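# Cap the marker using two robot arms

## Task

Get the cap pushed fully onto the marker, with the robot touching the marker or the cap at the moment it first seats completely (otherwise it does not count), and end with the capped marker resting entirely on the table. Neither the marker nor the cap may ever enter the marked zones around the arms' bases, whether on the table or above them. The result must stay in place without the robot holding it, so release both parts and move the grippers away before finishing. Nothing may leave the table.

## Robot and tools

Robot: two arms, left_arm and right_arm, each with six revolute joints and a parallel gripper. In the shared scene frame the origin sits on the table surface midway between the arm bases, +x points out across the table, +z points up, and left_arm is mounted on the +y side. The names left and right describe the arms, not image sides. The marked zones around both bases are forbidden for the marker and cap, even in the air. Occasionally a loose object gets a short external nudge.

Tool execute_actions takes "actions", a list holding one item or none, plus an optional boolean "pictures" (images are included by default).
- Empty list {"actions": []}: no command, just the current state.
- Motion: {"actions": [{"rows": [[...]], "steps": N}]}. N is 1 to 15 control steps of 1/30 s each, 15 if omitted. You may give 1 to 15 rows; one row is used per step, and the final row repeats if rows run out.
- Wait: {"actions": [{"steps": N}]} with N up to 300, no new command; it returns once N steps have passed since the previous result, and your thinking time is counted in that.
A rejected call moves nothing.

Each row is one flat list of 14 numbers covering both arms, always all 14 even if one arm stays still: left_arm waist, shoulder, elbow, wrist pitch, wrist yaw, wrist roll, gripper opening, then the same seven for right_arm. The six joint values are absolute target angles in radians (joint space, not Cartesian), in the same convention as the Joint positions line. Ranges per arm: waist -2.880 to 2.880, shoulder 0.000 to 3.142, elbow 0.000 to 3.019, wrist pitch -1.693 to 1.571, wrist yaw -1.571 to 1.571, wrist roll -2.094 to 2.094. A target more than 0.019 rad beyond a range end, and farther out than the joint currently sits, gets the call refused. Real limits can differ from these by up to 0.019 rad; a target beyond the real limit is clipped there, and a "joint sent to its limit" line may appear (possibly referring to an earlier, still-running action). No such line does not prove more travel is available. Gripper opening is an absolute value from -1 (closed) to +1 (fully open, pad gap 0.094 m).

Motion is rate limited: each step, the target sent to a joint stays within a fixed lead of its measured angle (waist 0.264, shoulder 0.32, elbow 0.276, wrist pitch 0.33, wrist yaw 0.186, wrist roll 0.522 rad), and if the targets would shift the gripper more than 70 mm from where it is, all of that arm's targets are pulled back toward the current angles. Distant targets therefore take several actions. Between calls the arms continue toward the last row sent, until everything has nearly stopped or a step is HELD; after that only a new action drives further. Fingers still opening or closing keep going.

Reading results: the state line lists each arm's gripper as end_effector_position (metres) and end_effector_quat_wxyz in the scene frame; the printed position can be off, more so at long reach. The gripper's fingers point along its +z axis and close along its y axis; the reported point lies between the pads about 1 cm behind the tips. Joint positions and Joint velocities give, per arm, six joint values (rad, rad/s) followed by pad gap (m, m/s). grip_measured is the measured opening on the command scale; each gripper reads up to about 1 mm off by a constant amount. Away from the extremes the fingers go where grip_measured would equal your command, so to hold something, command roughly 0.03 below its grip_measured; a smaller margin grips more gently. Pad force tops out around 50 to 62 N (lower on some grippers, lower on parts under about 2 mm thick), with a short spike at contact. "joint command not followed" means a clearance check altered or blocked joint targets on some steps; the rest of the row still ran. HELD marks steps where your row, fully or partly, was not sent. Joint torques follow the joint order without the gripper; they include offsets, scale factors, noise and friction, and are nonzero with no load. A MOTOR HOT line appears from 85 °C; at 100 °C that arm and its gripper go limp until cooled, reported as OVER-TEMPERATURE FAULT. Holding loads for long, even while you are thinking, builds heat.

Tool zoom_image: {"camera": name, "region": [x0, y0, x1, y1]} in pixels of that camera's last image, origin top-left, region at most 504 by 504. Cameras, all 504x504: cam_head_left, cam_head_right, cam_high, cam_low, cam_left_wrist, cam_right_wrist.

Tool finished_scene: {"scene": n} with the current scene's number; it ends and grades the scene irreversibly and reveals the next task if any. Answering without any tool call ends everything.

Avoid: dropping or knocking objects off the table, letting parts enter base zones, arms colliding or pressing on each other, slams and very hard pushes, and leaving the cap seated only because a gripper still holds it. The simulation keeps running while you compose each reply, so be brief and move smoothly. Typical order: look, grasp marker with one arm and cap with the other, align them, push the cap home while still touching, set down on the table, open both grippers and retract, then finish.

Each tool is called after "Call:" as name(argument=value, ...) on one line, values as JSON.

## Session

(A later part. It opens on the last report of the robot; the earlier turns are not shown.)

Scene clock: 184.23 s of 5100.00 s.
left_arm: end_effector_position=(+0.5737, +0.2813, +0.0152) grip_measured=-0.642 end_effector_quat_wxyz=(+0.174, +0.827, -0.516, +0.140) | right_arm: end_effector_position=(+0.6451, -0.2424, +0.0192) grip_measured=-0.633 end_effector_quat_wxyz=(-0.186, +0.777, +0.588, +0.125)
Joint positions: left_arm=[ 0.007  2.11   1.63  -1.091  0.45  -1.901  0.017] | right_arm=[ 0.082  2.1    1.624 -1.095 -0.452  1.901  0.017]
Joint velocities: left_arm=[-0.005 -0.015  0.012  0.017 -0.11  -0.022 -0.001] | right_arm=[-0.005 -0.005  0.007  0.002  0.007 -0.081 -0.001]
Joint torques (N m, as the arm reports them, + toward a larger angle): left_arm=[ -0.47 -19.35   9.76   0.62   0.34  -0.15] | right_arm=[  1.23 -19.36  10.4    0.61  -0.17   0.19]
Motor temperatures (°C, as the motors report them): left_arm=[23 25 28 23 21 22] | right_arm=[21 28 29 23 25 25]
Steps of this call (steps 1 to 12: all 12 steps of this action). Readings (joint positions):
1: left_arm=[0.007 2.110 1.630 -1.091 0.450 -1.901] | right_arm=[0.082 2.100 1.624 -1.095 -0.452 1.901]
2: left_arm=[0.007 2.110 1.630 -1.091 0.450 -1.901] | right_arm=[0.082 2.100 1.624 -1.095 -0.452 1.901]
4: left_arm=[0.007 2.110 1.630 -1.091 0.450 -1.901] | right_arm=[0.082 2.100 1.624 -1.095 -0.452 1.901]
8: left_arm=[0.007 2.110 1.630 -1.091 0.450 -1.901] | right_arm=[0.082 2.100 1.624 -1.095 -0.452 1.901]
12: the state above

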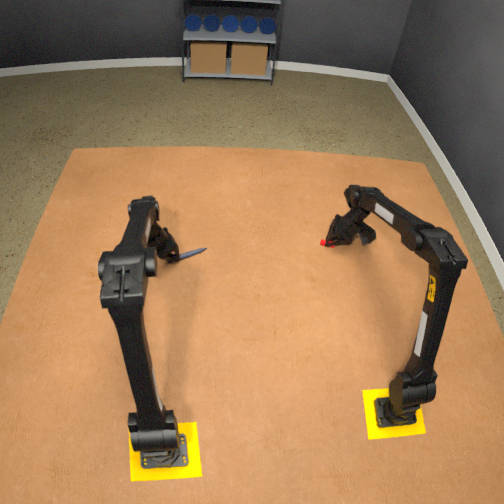

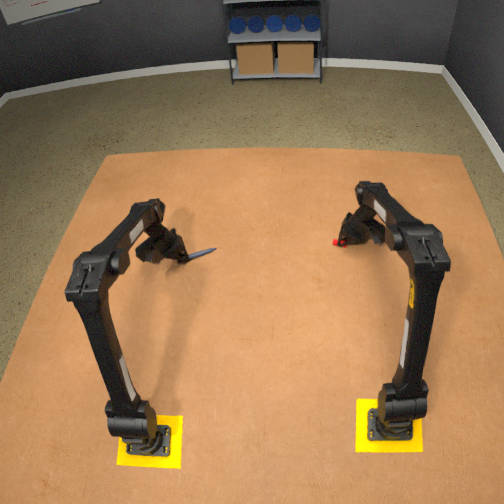

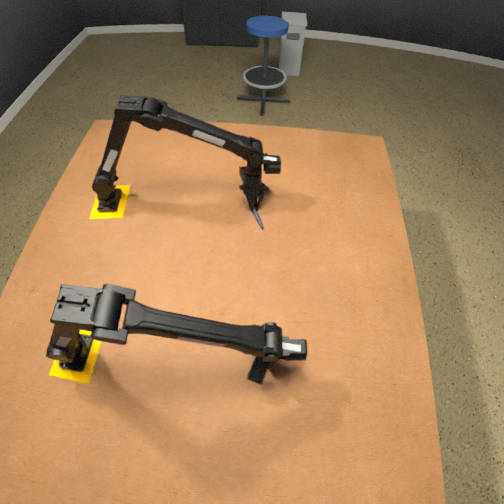

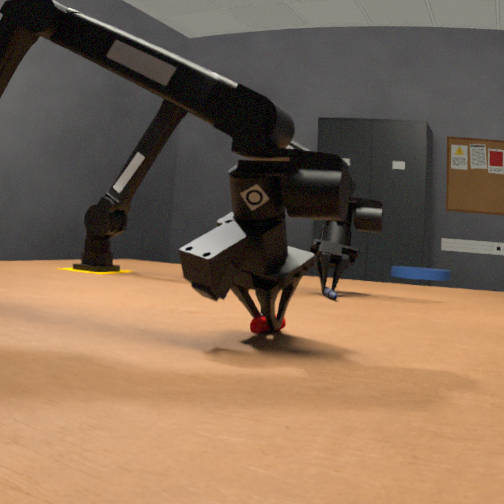

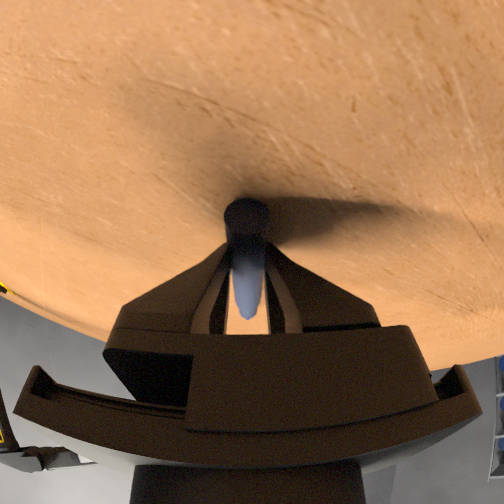

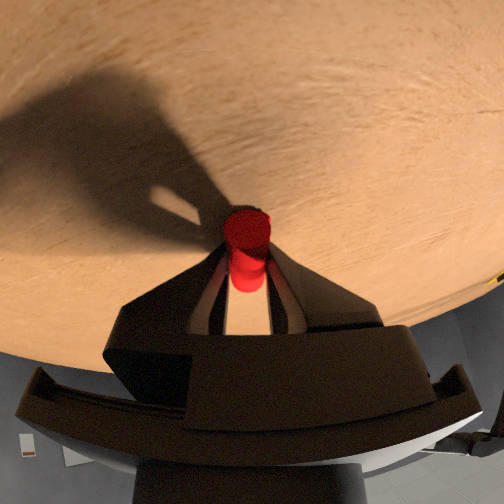

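Call:
execute_actions(actions=[{"rows":[[0.005,2.09,1.64,-1.11,0.452,-1.911,-0.68,0.085,2.075,1.635,-1.115,-0.452,1.912,-0.67],[0.005,2.08,1.64,-1.12,0.452,-1.911,-0.68,0.085,2.065,1.635,-1.125,-0.452,1.912,-0.67],[0.005,2.07,1.64,-1.13,0.452,-1.911,-0.68,0.085,2.055,1.635,-1.135,-0.452,1.912,-0.67],[0.005,2.06,1.64,-1.14,0.452,-1.911,-0.68,0.085,2.045,1.635,-1.145,-0.452,1.912,-0.67],[0.005,2.049,1.64,-1.156,0.452,-1.911,-0.68,0.085,2.03,1.635,-1.16,-0.452,1.912,-0.67]],"steps":15}], pictures=false)

Call:
execute_actions(actions=[{"rows":[[-0.01,2.049,1.64,-1.156,0.452,-1.911,-0.68,0.105,2.03,1.635,-1.16,-0.452,1.912,-0.67],[-0.03,2.049,1.64,-1.156,0.452,-1.911,-0.68,0.13,2.03,1.635,-1.16,-0.452,1.912,-0.67],[-0.05,2.049,1.64,-1.156,0.452,-1.911,-0.68,0.155,2.03,1.635,-1.16,-0.452,1.912,-0.67],[-0.07,2.049,1.64,-1.156,0.452,-1.911,-0.68,0.18,2.03,1.635,-1.16,-0.452,1.912,-0.67],[-0.09,2.049,1.64,-1.156,0.452,-1.911,-0.68,0.205,2.03,1.635,-1.16,-0.452,1.912,-0.67],[-0.11,2.049,1.64,-1.156,0.452,-1.911,-0.68,0.23,2.03,1.635,-1.16,-0.452,1.912,-0.67],[-0.13,2.049,1.64,-1.156,0.452,-1.911,-0.68,0.255,2.03,1.635,-1.16,-0.452,1.912,-0.67],[-0.15,2.049,1.64,-1.156,0.452,-1.911,-0.68,0.28,2.03,1.635,-1.16,-0.452,1.912,-0.67],[-0.17,2.049,1.64,-1.156,0.452,-1.911,-0.68,0.305,2.03,1.635,-1.16,-0.452,1.912,-0.67],[-0.185,2.049,1.64,-1.156,0.452,-1.911,-0.68,0.33,2.03,1.635,-1.16,-0.452,1.912,-0.67],[-0.2,2.049,1.64,-1.156,0.452,-1.911,-0.68,0.35,2.03,1.635,-1.16,-0.452,1.912,-0.67],[-0.21,2.049,1.64,-1.156,0.452,-1.911,-0.68,0.37,2.03,1.635,-1.16,-0.452,1.912,-0.67],[-0.22,2.049,1.64,-1.156,0.452,-1.911,-0.68,0.385,2.03,1.635,-1.16,-0.452,1.912,-0.67]],"steps":15}], pictures=false)

Call:
execute_actions(actions=[{"steps":20}])

Scene clock: 211.30 s of 5100.00 s.
left_arm: end_effector_position=(+0.5675, +0.2805, +0.0457) grip_measured=-0.642 end_effector_quat_wxyz=(+0.173, +0.827, -0.517, +0.141) | right_arm: end_effector_position=(+0.6394, -0.2427, +0.0539) grip_measured=-0.633 end_effector_quat_wxyz=(-0.183, +0.777, +0.589, +0.129)
Joint positions: left_arm=[ 0.007  2.058  1.63  -1.141  0.45  -1.901  0.017] | right_arm=[ 0.082  2.041  1.624 -1.144 -0.452  1.901  0.017]
Joint velocities: left_arm=[-0.015 -0.005 -0.007 -0.007 -0.037  0.037 -0.002] | right_arm=[ 0.015 -0.034 -0.007 -0.007  0.066  0.022 -0.   ]
Joint torques (N m, as the arm reports them, + toward a larger angle): left_arm=[ -0.4  -20.21  10.01  -0.7    0.34  -0.15] | right_arm=[  0.86 -23.15  10.69  -0.56  -0.17   0.14]
Motor temperatures (°C, as the motors report them): left_arm=[23 26 28 23 21 22] | right_arm=[21 28 29 23 25 25]
Steps of this call (steps 1 to 15: the robot went on to your last target; steps 16 to 90: nothing new was sent; then 23.57 s passed at rest; steps 91 to 105: all 15 steps of this action). Readings (joint positions):
91: left_arm=[0.007 2.110 1.630 -1.092 0.450 -1.901] | right_arm=[0.082 2.100 1.624 -1.095 -0.452 1.901]
92: left_arm=[0.007 2.110 1.630 -1.095 0.450 -1.901] | right_arm=[0.082 2.099 1.624 -1.099 -0.452 1.901]
94: left_arm=[0.007 2.107 1.630 -1.109 0.450 -1.901] | right_arm=[0.082 2.096 1.624 -1.113 -0.452 1.901]
98: left_arm=[0.007 2.085 1.630 -1.138 0.450 -1.901] | right_arm=[0.082 2.073 1.624 -1.141 -0.452 1.901]
105: the state above

Scene clock: 211.80 s of 5100.00 s.
left_arm: end_effector_position=(+0.5506, +0.1376, +0.0459) grip_measured=-0.642 end_effector_quat_wxyz=(+0.189, +0.760, -0.610, +0.120) | right_arm: end_effector_position=(+0.5763, -0.0617, +0.0539) grip_measured=-0.633 end_effector_quat_wxyz=(-0.202, +0.674, +0.703, +0.099)
Joint positions: left_arm=[-0.228  2.058  1.63  -1.141  0.453 -1.901  0.017] | right_arm=[ 0.398  2.041  1.624 -1.144 -0.453  1.901  0.017]
Joint velocities: left_arm=[-0.503  0.005 -0.017 -0.022  0.022 -0.007 -0.   ] | right_arm=[ 0.708 -0.005 -0.002  0.007 -0.037  0.037 -0.   ]
Joint torques (N m, as the arm reports them, + toward a larger angle): left_arm=[  3.62 -20.6   10.02  -0.72   0.21  -0.16] | right_arm=[ -2.22 -23.55  10.85  -0.3   -0.07   0.17]
Motor temperatures (°C, as the motors report them): left_arm=[23 26 28 23 21 22] | right_arm=[21 28 29 23 25 25]
Steps of this call (steps 1 to 15: all 15 steps of this action). Readings (joint positions):
1: left_arm=[0.007 2.058 1.630 -1.141 0.450 -1.901] | right_arm=[0.083 2.041 1.624 -1.144 -0.452 1.901]
2: left_arm=[0.006 2.058 1.630 -1.141 0.450 -1.901] | right_arm=[0.086 2.041 1.624 -1.144 -0.452 1.901]
4: left_arm=[-0.002 2.058 1.630 -1.141 0.450 -1.901] | right_arm=[0.100 2.041 1.624 -1.144 -0.452 1.901]
8: left_arm=[-0.060 2.058 1.630 -1.141 0.450 -1.901] | right_arm=[0.181 2.041 1.624 -1.144 -0.451 1.901]
15: the state above

Scene clock: 212.47 s of 5100.00 s.
left_arm: end_effector_position=(+0.5507, +0.1382, +0.0459) grip_measured=-0.642 end_effector_quat_wxyz=(+0.189, +0.760, -0.609, +0.121) | right_arm: end_effector_position=(+0.5820, -0.0725, +0.0540) grip_measured=-0.633 end_effector_quat_wxyz=(-0.201, +0.681, +0.696, +0.101)
Joint positions: left_arm=[-0.227  2.058  1.63  -1.141  0.453 -1.901  0.017] | right_arm=[ 0.378  2.041  1.624 -1.144 -0.454  1.901  0.017]
Joint velocities: left_arm=[ 0.005 -0.015  0.002  0.012  0.007 -0.022 -0.001] | right_arm=[ 0.015  0.015  0.007  0.007  0.066 -0.095 -0.001]
Joint torques (N m, as the arm reports them, + toward a larger angle): left_arm=[  0.48 -20.27   9.98  -0.67   0.24  -0.15] | right_arm=[  1.82 -23.19  10.69  -0.37  -0.11   0.18]
Motor temperatures (°C, as the motors report them): left_arm=[23 26 28 23 21 22] | right_arm=[21 28 29 23 25 25]
Steps of this call (steps 1 to 20: the robot went on to your last target). Readings (joint positions):
1: left_arm=[-0.243 2.058 1.630 -1.141 0.453 -1.901] | right_arm=[0.418 2.041 1.624 -1.144 -0.454 1.901]
2: left_arm=[-0.252 2.058 1.630 -1.141 0.453 -1.901] | right_arm=[0.432 2.041 1.624 -1.144 -0.454 1.901]
4: left_arm=[-0.256 2.058 1.630 -1.141 0.453 -1.901] | right_arm=[0.441 2.041 1.624 -1.144 -0.454 1.901]
8: left_arm=[-0.241 2.058 1.630 -1.141 0.453 -1.901] | right_arm=[0.415 2.041 1.624 -1.144 -0.454 1.901]
20: the state above

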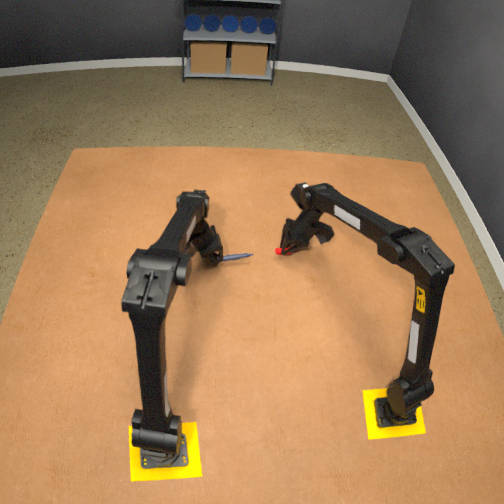

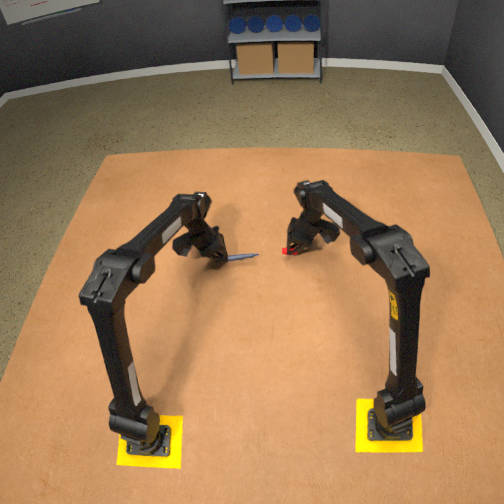

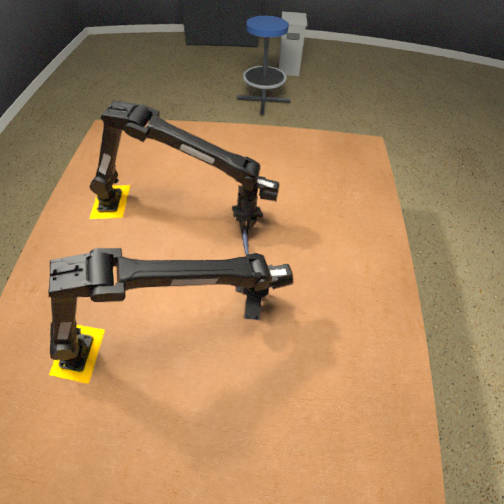

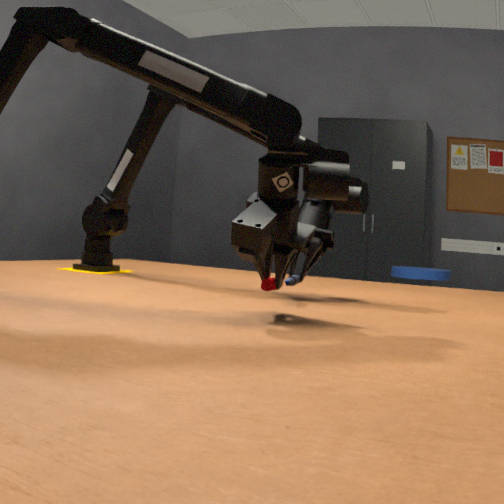

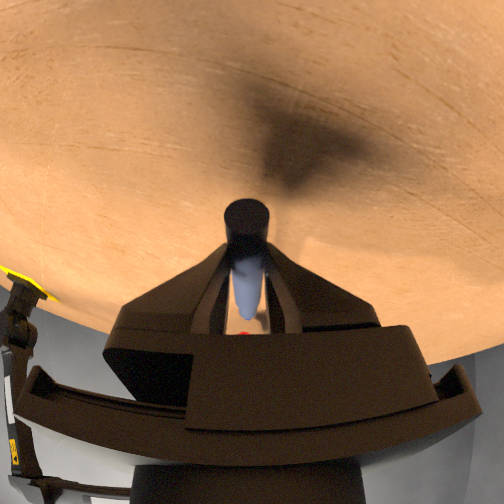

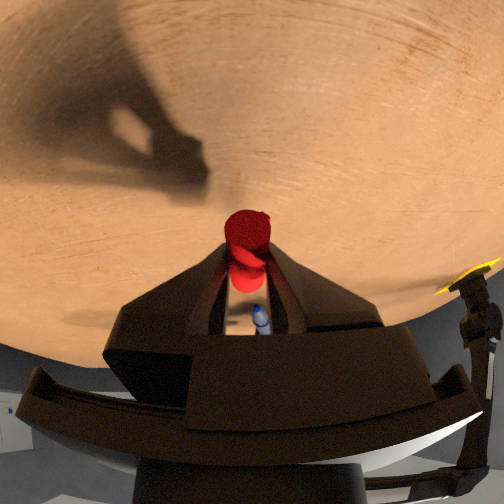

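Call:
execute_actions(actions=[{"rows":[[-0.236,2.037,1.64,-1.156,0.452,-1.911,-0.68,0.39,2.03,1.635,-1.16,-0.452,1.912,-0.67],[-0.239,2.037,1.64,-1.156,0.452,-1.911,-0.68,0.394,2.03,1.635,-1.16,-0.452,1.912,-0.67],[-0.242,2.037,1.64,-1.156,0.452,-1.911,-0.68,0.398,2.03,1.635,-1.16,-0.452,1.912,-0.67],[-0.245,2.037,1.64,-1.156,0.452,-1.911,-0.68,0.402,2.03,1.635,-1.16,-0.452,1.912,-0.67],[-0.248,2.037,1.64,-1.156,0.452,-1.911,-0.68,0.406,2.03,1.635,-1.16,-0.452,1.912,-0.67],[-0.251,2.037,1.64,-1.156,0.452,-1.911,-0.68,0.41,2.03,1.635,-1.16,-0.452,1.912,-0.67],[-0.254,2.037,1.64,-1.156,0.452,-1.911,-0.68,0.414,2.03,1.635,-1.16,-0.452,1.912,-0.67],[-0.257,2.037,1.64,-1.156,0.452,-1.911,-0.68,0.418,2.03,1.635,-1.16,-0.452,1.912,-0.67],[-0.26,2.037,1.64,-1.156,0.452,-1.911,-0.68,0.422,2.03,1.635,-1.16,-0.452,1.912,-0.67],[-0.263,2.037,1.64,-1.156,0.452,-1.911,-0.68,0.426,2.03,1.635,-1.16,-0.452,1.912,-0.67],[-0.266,2.037,1.64,-1.156,0.452,-1.911,-0.68,0.43,2.03,1.635,-1.16,-0.452,1.912,-0.67],[-0.269,2.037,1.64,-1.156,0.452,-1.911,-0.68,0.434,2.03,1.635,-1.16,-0.452,1.912,-0.67],[-0.272,2.037,1.64,-1.156,0.452,-1.911,-0.68,0.438,2.03,1.635,-1.16,-0.452,1.912,-0.67],[-0.275,2.037,1.64,-1.156,0.452,-1.911,-0.68,0.442,2.03,1.635,-1.16,-0.452,1.912,-0.67]],"steps":15}], pictures=false)

Call:
execute_actions(actions=[{"steps":15}])

Call:
zoom_image(camera="cam_head_left", region=[210,230,300,285])

Call:
zoom_image(camera="cam_right_wrist", region=[200,200,300,340])

Scene clock: 231.93 s of 5100.00 s.
left_arm: end_effector_position=(+0.5465, +0.1215, +0.0459) grip_measured=-0.642 end_effector_quat_wxyz=(+0.191, +0.752, -0.620, +0.118) | right_arm: end_effector_position=(+0.5659, -0.0431, +0.0540) grip_measured=-0.633 end_effector_quat_wxyz=(-0.204, +0.662, +0.715, +0.095)
Joint positions: left_arm=[-0.255  2.058  1.63  -1.141  0.453 -1.901  0.017] | right_arm=[ 0.432  2.041  1.624 -1.144 -0.454  1.901  0.017]
Joint velocities: left_arm=[-0.122 -0.015 -0.017  0.012  0.037 -0.051  0.   ] | right_arm=[ 0.132 -0.005  0.012  0.007 -0.066  0.051 -0.001]
Joint torques (N m, as the arm reports them, + toward a larger angle): left_arm=[ -1.22 -21.6    9.97  -0.7    0.23  -0.16] | right_arm=[  1.17 -23.61  10.64  -0.53  -0.08   0.19]
Motor temperatures (°C, as the motors report them): left_arm=[23 26 28 23 21 22] | right_arm=[21 28 29 23 25 25]
Steps of this call (steps 1 to 15: the robot went on to your last target; steps 16 to 90: nothing new was sent; then 15.97 s passed at rest; steps 91 to 105: all 15 steps of this action). Readings (joint positions):
91: left_arm=[-0.227 2.058 1.630 -1.141 0.453 -1.901] | right_arm=[0.378 2.041 1.624 -1.144 -0.454 1.901]
92: left_arm=[-0.227 2.058 1.630 -1.141 0.453 -1.901] | right_arm=[0.378 2.041 1.624 -1.144 -0.454 1.901]
94: left_arm=[-0.227 2.058 1.630 -1.141 0.453 -1.901] | right_arm=[0.381 2.041 1.624 -1.144 -0.454 1.901]
98: left_arm=[-0.231 2.058 1.630 -1.141 0.453 -1.901] | right_arm=[0.395 2.041 1.624 -1.144 -0.454 1.901]
105: the state above

Scene clock: 232.43 s of 5100.00 s.
left_arm: end_effector_position=(+0.5445, +0.1143, +0.0459) grip_measured=-0.642 end_effector_quat_wxyz=(+0.192, +0.748, -0.625, +0.117) | right_arm: end_effector_position=(+0.5625, -0.0373, +0.0540) grip_measured=-0.633 end_effector_quat_wxyz=(-0.204, +0.658, +0.719, +0.094)
Joint positions: left_arm=[-0.268  2.058  1.63  -1.141  0.453 -1.901  0.017] | right_arm=[ 0.444  2.041  1.624 -1.144 -0.454  1.901  0.017]
Joint velocities: left_arm=[ 0.015 -0.005 -0.002 -0.007 -0.007 -0.066 -0.   ] | right_arm=[-0.015 -0.005 -0.002  0.012  0.037  0.007  0.   ]
Joint torques (N m, as the arm reports them, + toward a larger angle): left_arm=[ -1.03 -21.61   9.97  -0.7    0.23  -0.15] | right_arm=[  0.52 -23.31  10.51  -0.37  -0.1    0.2 ]
Motor temperatures (°C, as the motors report them): left_arm=[23 26 28 23 21 22] | right_arm=[21 28 29 23 25 25]
Steps of this call (steps 1 to 15: the robot went on to your last target). Readings (joint positions):
1: left_arm=[-0.259 2.058 1.630 -1.141 0.453 -1.901] | right_arm=[0.437 2.041 1.624 -1.144 -0.454 1.901]
2: left_arm=[-0.263 2.058 1.630 -1.141 0.453 -1.901] | right_arm=[0.440 2.041 1.624 -1.144 -0.454 1.901]
4: left_arm=[-0.267 2.058 1.630 -1.141 0.453 -1.901] | right_arm=[0.443 2.041 1.624 -1.144 -0.454 1.901]
8: left_arm=[-0.268 2.058 1.630 -1.141 0.453 -1.901] | right_arm=[0.444 2.041 1.624 -1.144 -0.454 1.901]
15: the state above

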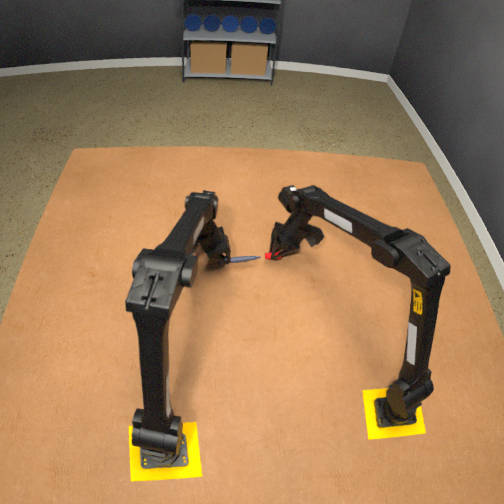

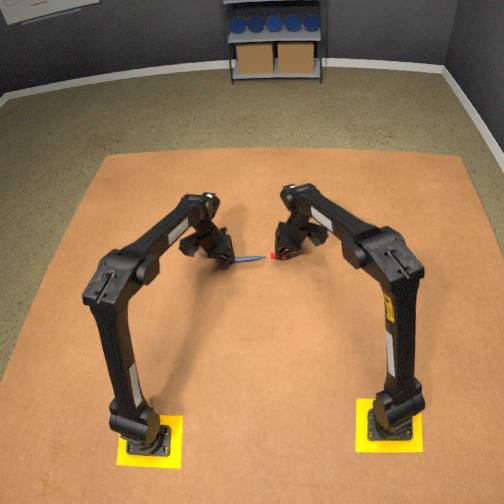

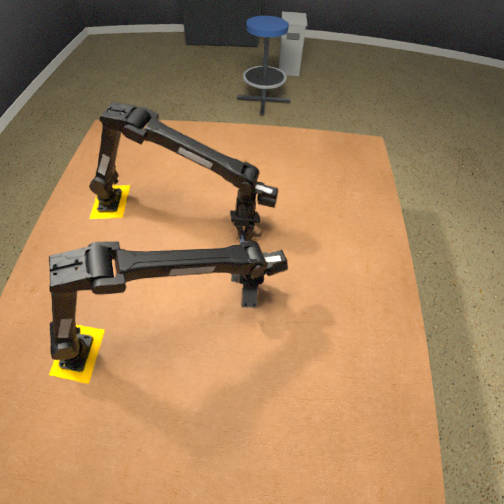

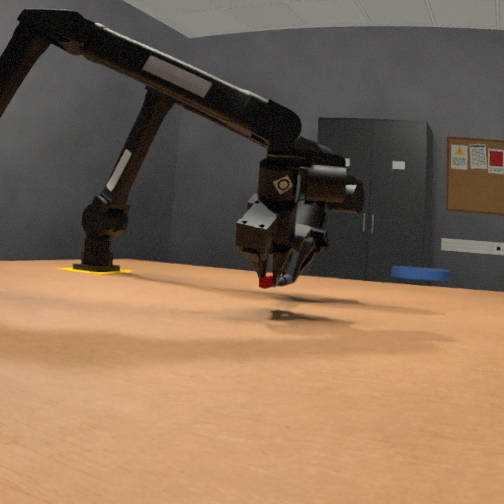

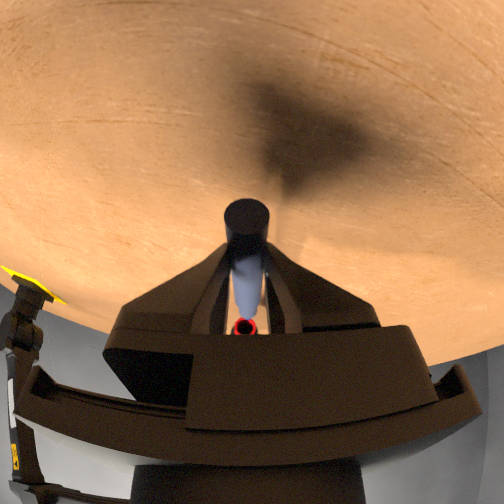

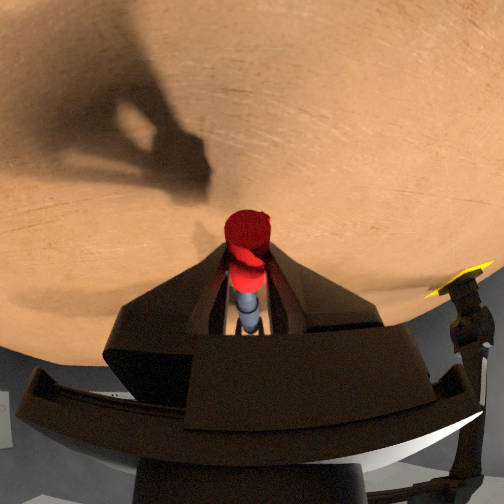

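Region (210, 230, 300, 285) of cam_head_left's 504x504 image, scaled by 5.600, with more detail than that image has.

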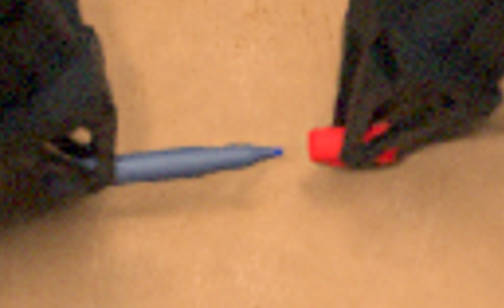

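Region (200, 200, 300, 340) of cam_right_wrist's 504x504 image, scaled by 3.600, with more detail than that image has; it fills the left 360 columns of this view, and the rest is white.

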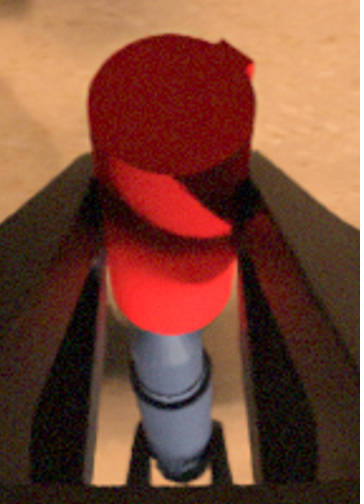

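Laterally good; raise left, and bring left waist in to symmetric.

Call:
execute_actions(actions=[{"rows":[[-0.288,2.025,1.64,-1.156,0.452,-1.911,-0.68,0.442,2.03,1.635,-1.16,-0.452,1.912,-0.67]],"steps":15}])

Call:
zoom_image(camera="cam_head_left", region=[210,230,300,285])

Call:
zoom_image(camera="cam_left_wrist", region=[210,260,290,340])

Scene clock: 241.03 s of 5100.00 s.
left_arm: end_effector_position=(+0.5444, +0.1101, +0.0535) grip_measured=-0.642 end_effector_quat_wxyz=(+0.189, +0.745, -0.628, +0.122) | right_arm: end_effector_position=(+0.5625, -0.0373, +0.0540) grip_measured=-0.633 end_effector_quat_wxyz=(-0.204, +0.658, +0.719, +0.094)
Joint positions: left_arm=[-0.274  2.046  1.63  -1.141  0.453 -1.901  0.017] | right_arm=[ 0.444  2.041  1.624 -1.144 -0.454  1.901  0.017]
Joint velocities: left_arm=[ 0.015  0.005 -0.007 -0.007 -0.066 -0.022  0.   ] | right_arm=[-0.024 -0.005 -0.007  0.012  0.007 -0.022  0.   ]
Joint torques (N m, as the arm reports them, + toward a larger angle): left_arm=[ -1.58 -21.35  10.01  -0.68   0.23  -0.15] | right_arm=[  1.06 -22.66  10.66  -0.54  -0.11   0.19]
Motor temperatures (°C, as the motors report them): left_arm=[23 26 28 23 21 22] | right_arm=[21 29 29 23 25 25]
Steps of this call (steps 1 to 15: the robot went on to your last target; steps 16 to 90: nothing new was sent; then 5.10 s passed at rest; steps 91 to 105: all 15 steps of this action). Readings (joint positions):
91: left_arm=[-0.268 2.058 1.630 -1.141 0.453 -1.901] | right_arm=[0.444 2.041 1.624 -1.144 -0.454 1.901]
92: left_arm=[-0.268 2.057 1.630 -1.141 0.453 -1.901] | right_arm=[0.444 2.041 1.624 -1.144 -0.454 1.901]
94: left_arm=[-0.270 2.055 1.630 -1.141 0.453 -1.901] | right_arm=[0.444 2.041 1.624 -1.144 -0.454 1.901]
98: left_arm=[-0.273 2.048 1.630 -1.141 0.453 -1.901] | right_arm=[0.444 2.041 1.624 -1.144 -0.454 1.901]
105: the state above

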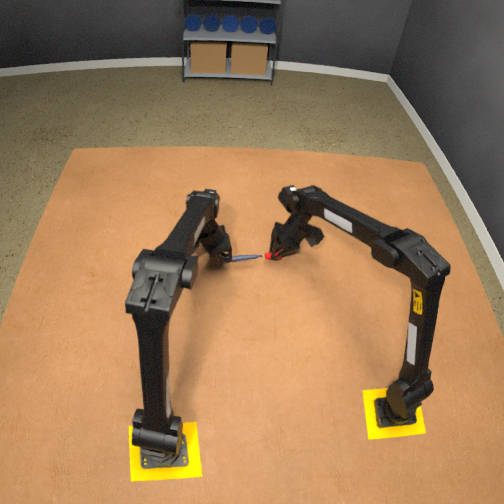

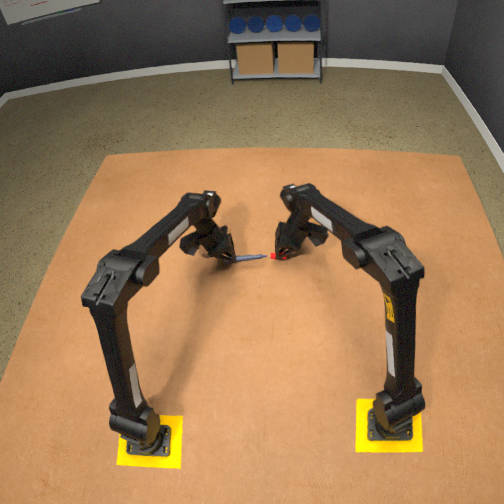

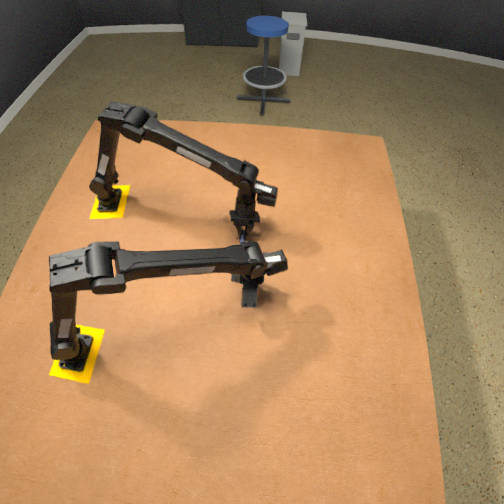

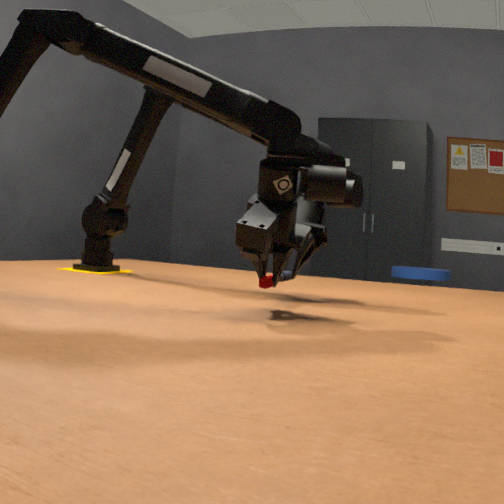

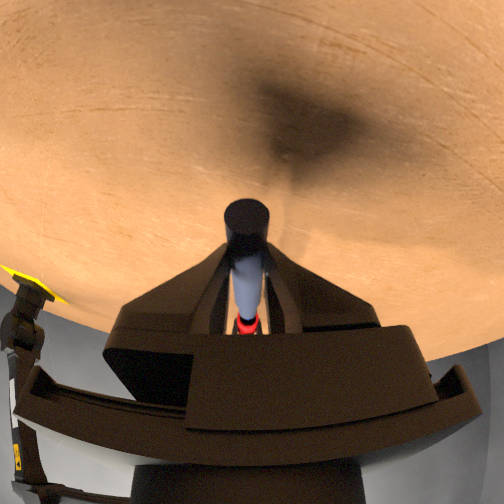

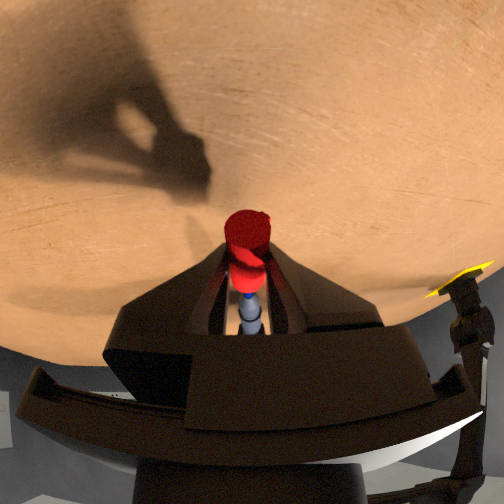

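Region (210, 230, 300, 285) of cam_head_left's 504x504 image, scaled by 5.600, with more detail than that image has.

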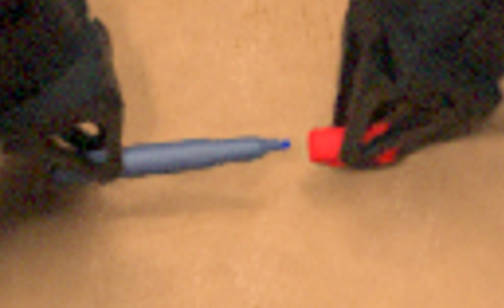

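Region (210, 260, 290, 340) of cam_left_wrist's 504x504 image, scaled by 6.300, with more detail than that image has.

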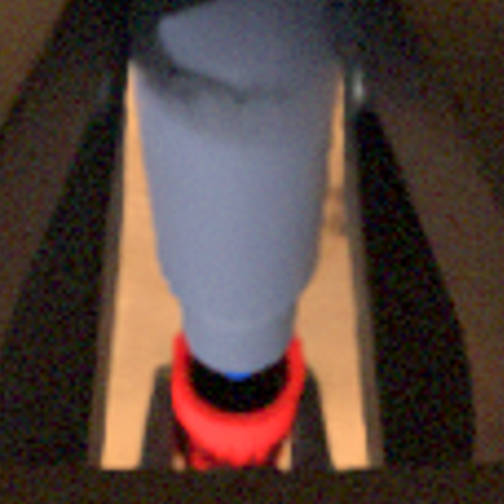

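Call:
execute_actions(actions=[{"rows":[[-0.288,2.057,1.64,-1.156,0.452,-1.911,-0.68,0.442,2.03,1.635,-1.16,-0.452,1.912,-0.67]],"steps":12}], pictures=false)

Scene clock: 247.03 s of 5100.00 s.
left_arm: end_effector_position=(+0.5438, +0.1101, +0.0495) grip_measured=-0.642 end_effector_quat_wxyz=(+0.191, +0.745, -0.628, +0.119) | right_arm: end_effector_position=(+0.5625, -0.0373, +0.0540) grip_measured=-0.633 end_effector_quat_wxyz=(-0.204, +0.658, +0.719, +0.094)
Joint positions: left_arm=[-0.274  2.052  1.63  -1.141  0.453 -1.901  0.017] | right_arm=[ 0.444  2.041  1.624 -1.144 -0.454  1.901  0.017]
Joint velocities: left_arm=[ 0.005  0.005  0.002 -0.007 -0.022  0.037 -0.   ] | right_arm=[-0.015  0.015  0.002 -0.002 -0.007 -0.007 -0.   ]
Joint torques (N m, as the arm reports them, + toward a larger angle): left_arm=[ -1.5  -19.11  10.01  -0.69   0.23  -0.15] | right_arm=[  0.92 -23.58  10.65  -0.58  -0.11   0.14]
Motor temperatures (°C, as the motors report them): left_arm=[23 26 28 23 21 22] | right_arm=[21 29 29 23 25 25]
Steps of this call (steps 1 to 15: the robot went on to your last target; steps 16 to 90: nothing new was sent; then 2.60 s passed at rest; steps 91 to 102: all 12 steps of this action). Readings (joint positions):
91: left_arm=[-0.274 2.046 1.630 -1.141 0.453 -1.901] | right_arm=[0.444 2.041 1.624 -1.144 -0.454 1.901]
92: left_arm=[-0.274 2.046 1.630 -1.141 0.453 -1.901] | right_arm=[0.444 2.041 1.624 -1.144 -0.454 1.901]
94: left_arm=[-0.274 2.048 1.630 -1.141 0.453 -1.901] | right_arm=[0.444 2.041 1.624 -1.144 -0.454 1.901]
98: left_arm=[-0.274 2.051 1.630 -1.141 0.453 -1.901] | right_arm=[0.444 2.041 1.624 -1.144 -0.454 1.901]
102: the state above

Good. Set q2 neutral for compliance, and close in.

Call:
execute_actions(actions=[{"rows":[[-0.291,2.042,1.64,-1.156,0.452,-1.911,-0.68,0.452,2.045,1.635,-1.16,-0.452,1.912,-0.67],[-0.293,2.042,1.64,-1.156,0.452,-1.911,-0.68,0.454,2.045,1.635,-1.16,-0.452,1.912,-0.67],[-0.295,2.042,1.64,-1.156,0.452,-1.911,-0.68,0.456,2.045,1.635,-1.16,-0.452,1.912,-0.67],[-0.297,2.042,1.64,-1.156,0.452,-1.913,-0.68,0.458,2.045,1.635,-1.16,-0.452,1.914,-0.67],[-0.299,2.042,1.64,-1.156,0.452,-1.915,-0.68,0.46,2.045,1.635,-1.16,-0.452,1.916,-0.67],[-0.301,2.042,1.64,-1.156,0.452,-1.917,-0.68,0.462,2.045,1.635,-1.16,-0.452,1.918,-0.67],[-0.303,2.042,1.64,-1.156,0.452,-1.919,-0.68,0.464,2.045,1.635,-1.16,-0.452,1.92,-0.67],[-0.305,2.042,1.64,-1.156,0.452,-1.921,-0.68,0.466,2.045,1.635,-1.16,-0.452,1.922,-0.67],[-0.307,2.042,1.64,-1.156,0.452,-1.923,-0.68,0.468,2.045,1.635,-1.16,-0.452,1.924,-0.67],[-0.309,2.042,1.64,-1.156,0.452,-1.925,-0.68,0.47,2.045,1.635,-1.16,-0.452,1.926,-0.67]],"steps":15}], pictures=false)

Call:
execute_actions(actions=[{"steps":8}])

Call:
zoom_image(camera="cam_head_left", region=[210,230,300,285])

Call:
zoom_image(camera="cam_right_wrist", region=[200,200,300,340])

Scene clock: 264.70 s of 5100.00 s.
left_arm: end_effector_position=(+0.5398, +0.0967, +0.0495) grip_measured=-0.642 end_effector_quat_wxyz=(+0.193, +0.742, -0.632, +0.115) | right_arm: end_effector_position=(+0.5557, -0.0262, +0.0540) grip_measured=-0.633 end_effector_quat_wxyz=(-0.206, +0.655, +0.722, +0.091)
Joint positions: left_arm=[-0.297  2.052  1.63  -1.141  0.453 -1.912  0.017] | right_arm=[ 0.465  2.041  1.624 -1.144 -0.454  1.913  0.017]
Joint velocities: left_arm=[-0.054 -0.005  0.012  0.012 -0.066 -0.037 -0.   ] | right_arm=[ 0.024  0.005 -0.007 -0.007 -0.051  0.037 -0.   ]
Joint torques (N m, as the arm reports them, + toward a larger angle): left_arm=[ -1.02 -20.44  10.    -0.66   0.24  -0.17] | right_arm=[  1.5  -22.    10.83  -0.52  -0.1    0.19]
Motor temperatures (°C, as the motors report them): left_arm=[23 26 28 23 21 22] | right_arm=[21 29 29 23 25 25]
Steps of this call (steps 1 to 15: the robot went on to your last target; steps 16 to 90: nothing new was sent; then 14.17 s passed at rest; steps 91 to 105: all 15 steps of this action). Readings (joint positions):
91: left_arm=[-0.274 2.052 1.630 -1.141 0.453 -1.901] | right_arm=[0.444 2.041 1.624 -1.144 -0.454 1.901]
92: left_arm=[-0.274 2.052 1.630 -1.141 0.453 -1.901] | right_arm=[0.444 2.041 1.624 -1.144 -0.454 1.901]
94: left_arm=[-0.276 2.052 1.630 -1.141 0.453 -1.901] | right_arm=[0.444 2.041 1.624 -1.144 -0.454 1.901]
98: left_arm=[-0.282 2.052 1.630 -1.141 0.453 -1.905] | right_arm=[0.450 2.041 1.624 -1.144 -0.454 1.905]
105: the state above

Scene clock: 264.97 s of 5100.00 s.
left_arm: end_effector_position=(+0.5396, +0.0961, +0.0495) grip_measured=-0.642 end_effector_quat_wxyz=(+0.193, +0.742, -0.632, +0.115) | right_arm: end_effector_position=(+0.5553, -0.0256, +0.0540) grip_measured=-0.633 end_effector_quat_wxyz=(-0.206, +0.655, +0.722, +0.091)
Joint positions: left_arm=[-0.298  2.052  1.63  -1.141  0.453 -1.914  0.017] | right_arm=[ 0.466  2.041  1.624 -1.144 -0.454  1.914  0.017]
Joint velocities: left_arm=[-0.005 -0.005  0.002  0.007  0.066 -0.051 -0.001] | right_arm=[ 0.005 -0.005 -0.002  0.012 -0.066  0.066 -0.001]
Joint torques (N m, as the arm reports them, + toward a larger angle): left_arm=[ -1.23 -20.51  10.01  -0.68   0.24  -0.16] | right_arm=[  0.67 -21.9   10.51  -0.52  -0.08   0.16]
Motor temperatures (°C, as the motors report them): left_arm=[23 26 28 23 21 22] | right_arm=[21 29 29 23 25 25]
Steps of this call (steps 1 to 8: the robot went on to your last target). Readings (joint positions):
1: left_arm=[-0.298 2.052 1.630 -1.141 0.453 -1.913] | right_arm=[0.466 2.041 1.624 -1.144 -0.454 1.913]
2: left_arm=[-0.298 2.052 1.630 -1.141 0.453 -1.914] | right_arm=[0.466 2.041 1.624 -1.144 -0.454 1.914]
4: left_arm=[-0.298 2.052 1.630 -1.141 0.453 -1.914] | right_arm=[0.466 2.041 1.624 -1.144 -0.454 1.914]
8: the state above

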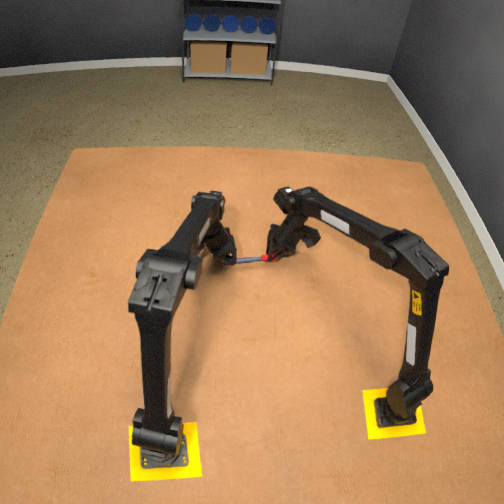

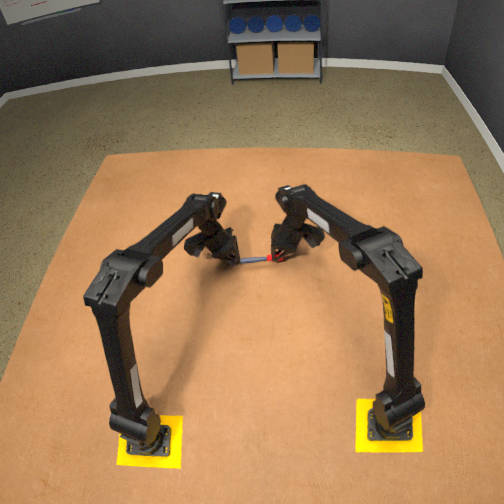

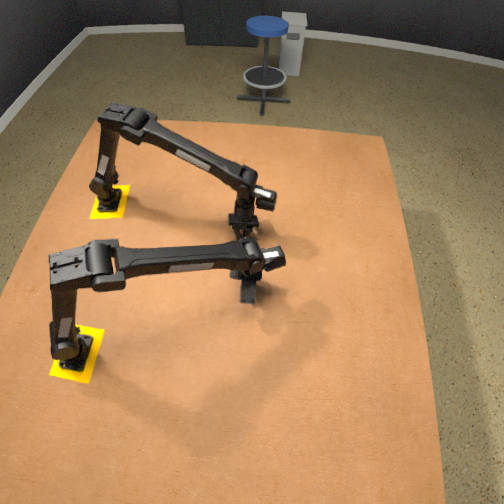

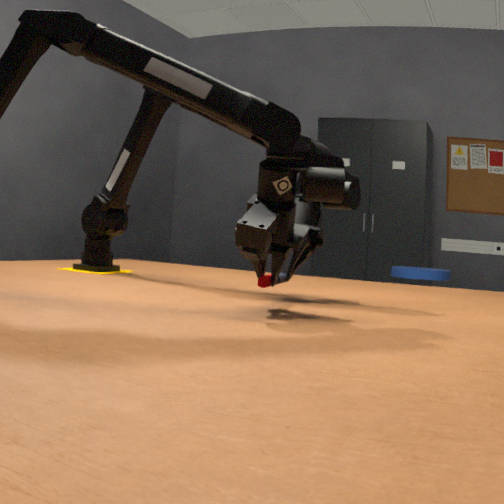

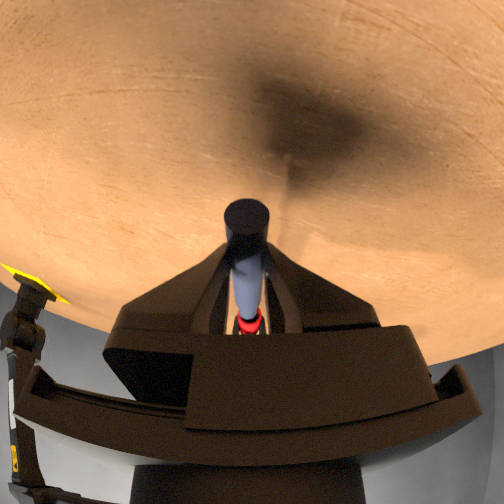

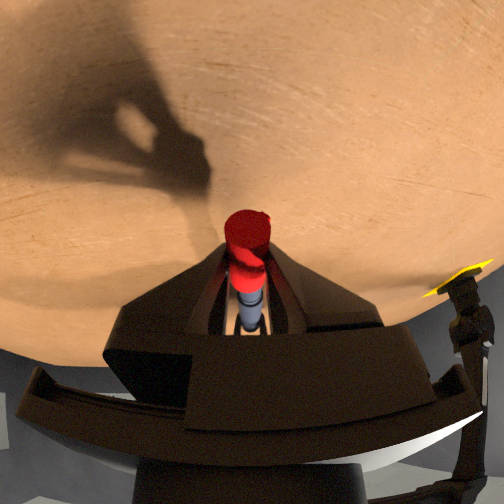

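Region (210, 230, 300, 285) of cam_head_left's 504x504 image, scaled by 5.600, with more detail than that image has.

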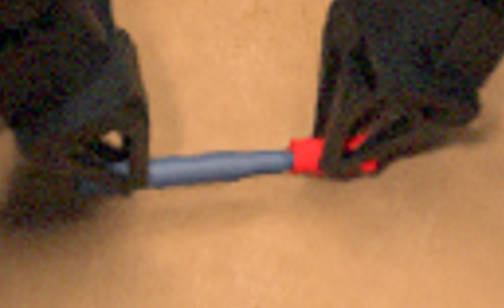

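Region (200, 200, 300, 340) of cam_right_wrist's 504x504 image, scaled by 3.600, with more detail than that image has; it fills the left 360 columns of this view, and the rest is white.

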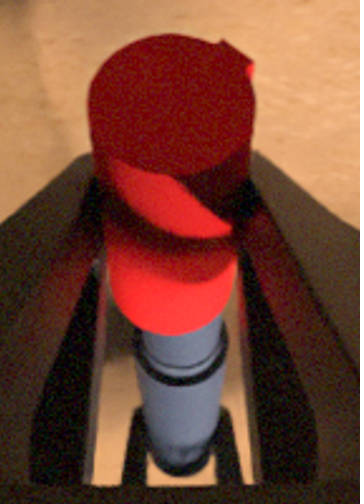

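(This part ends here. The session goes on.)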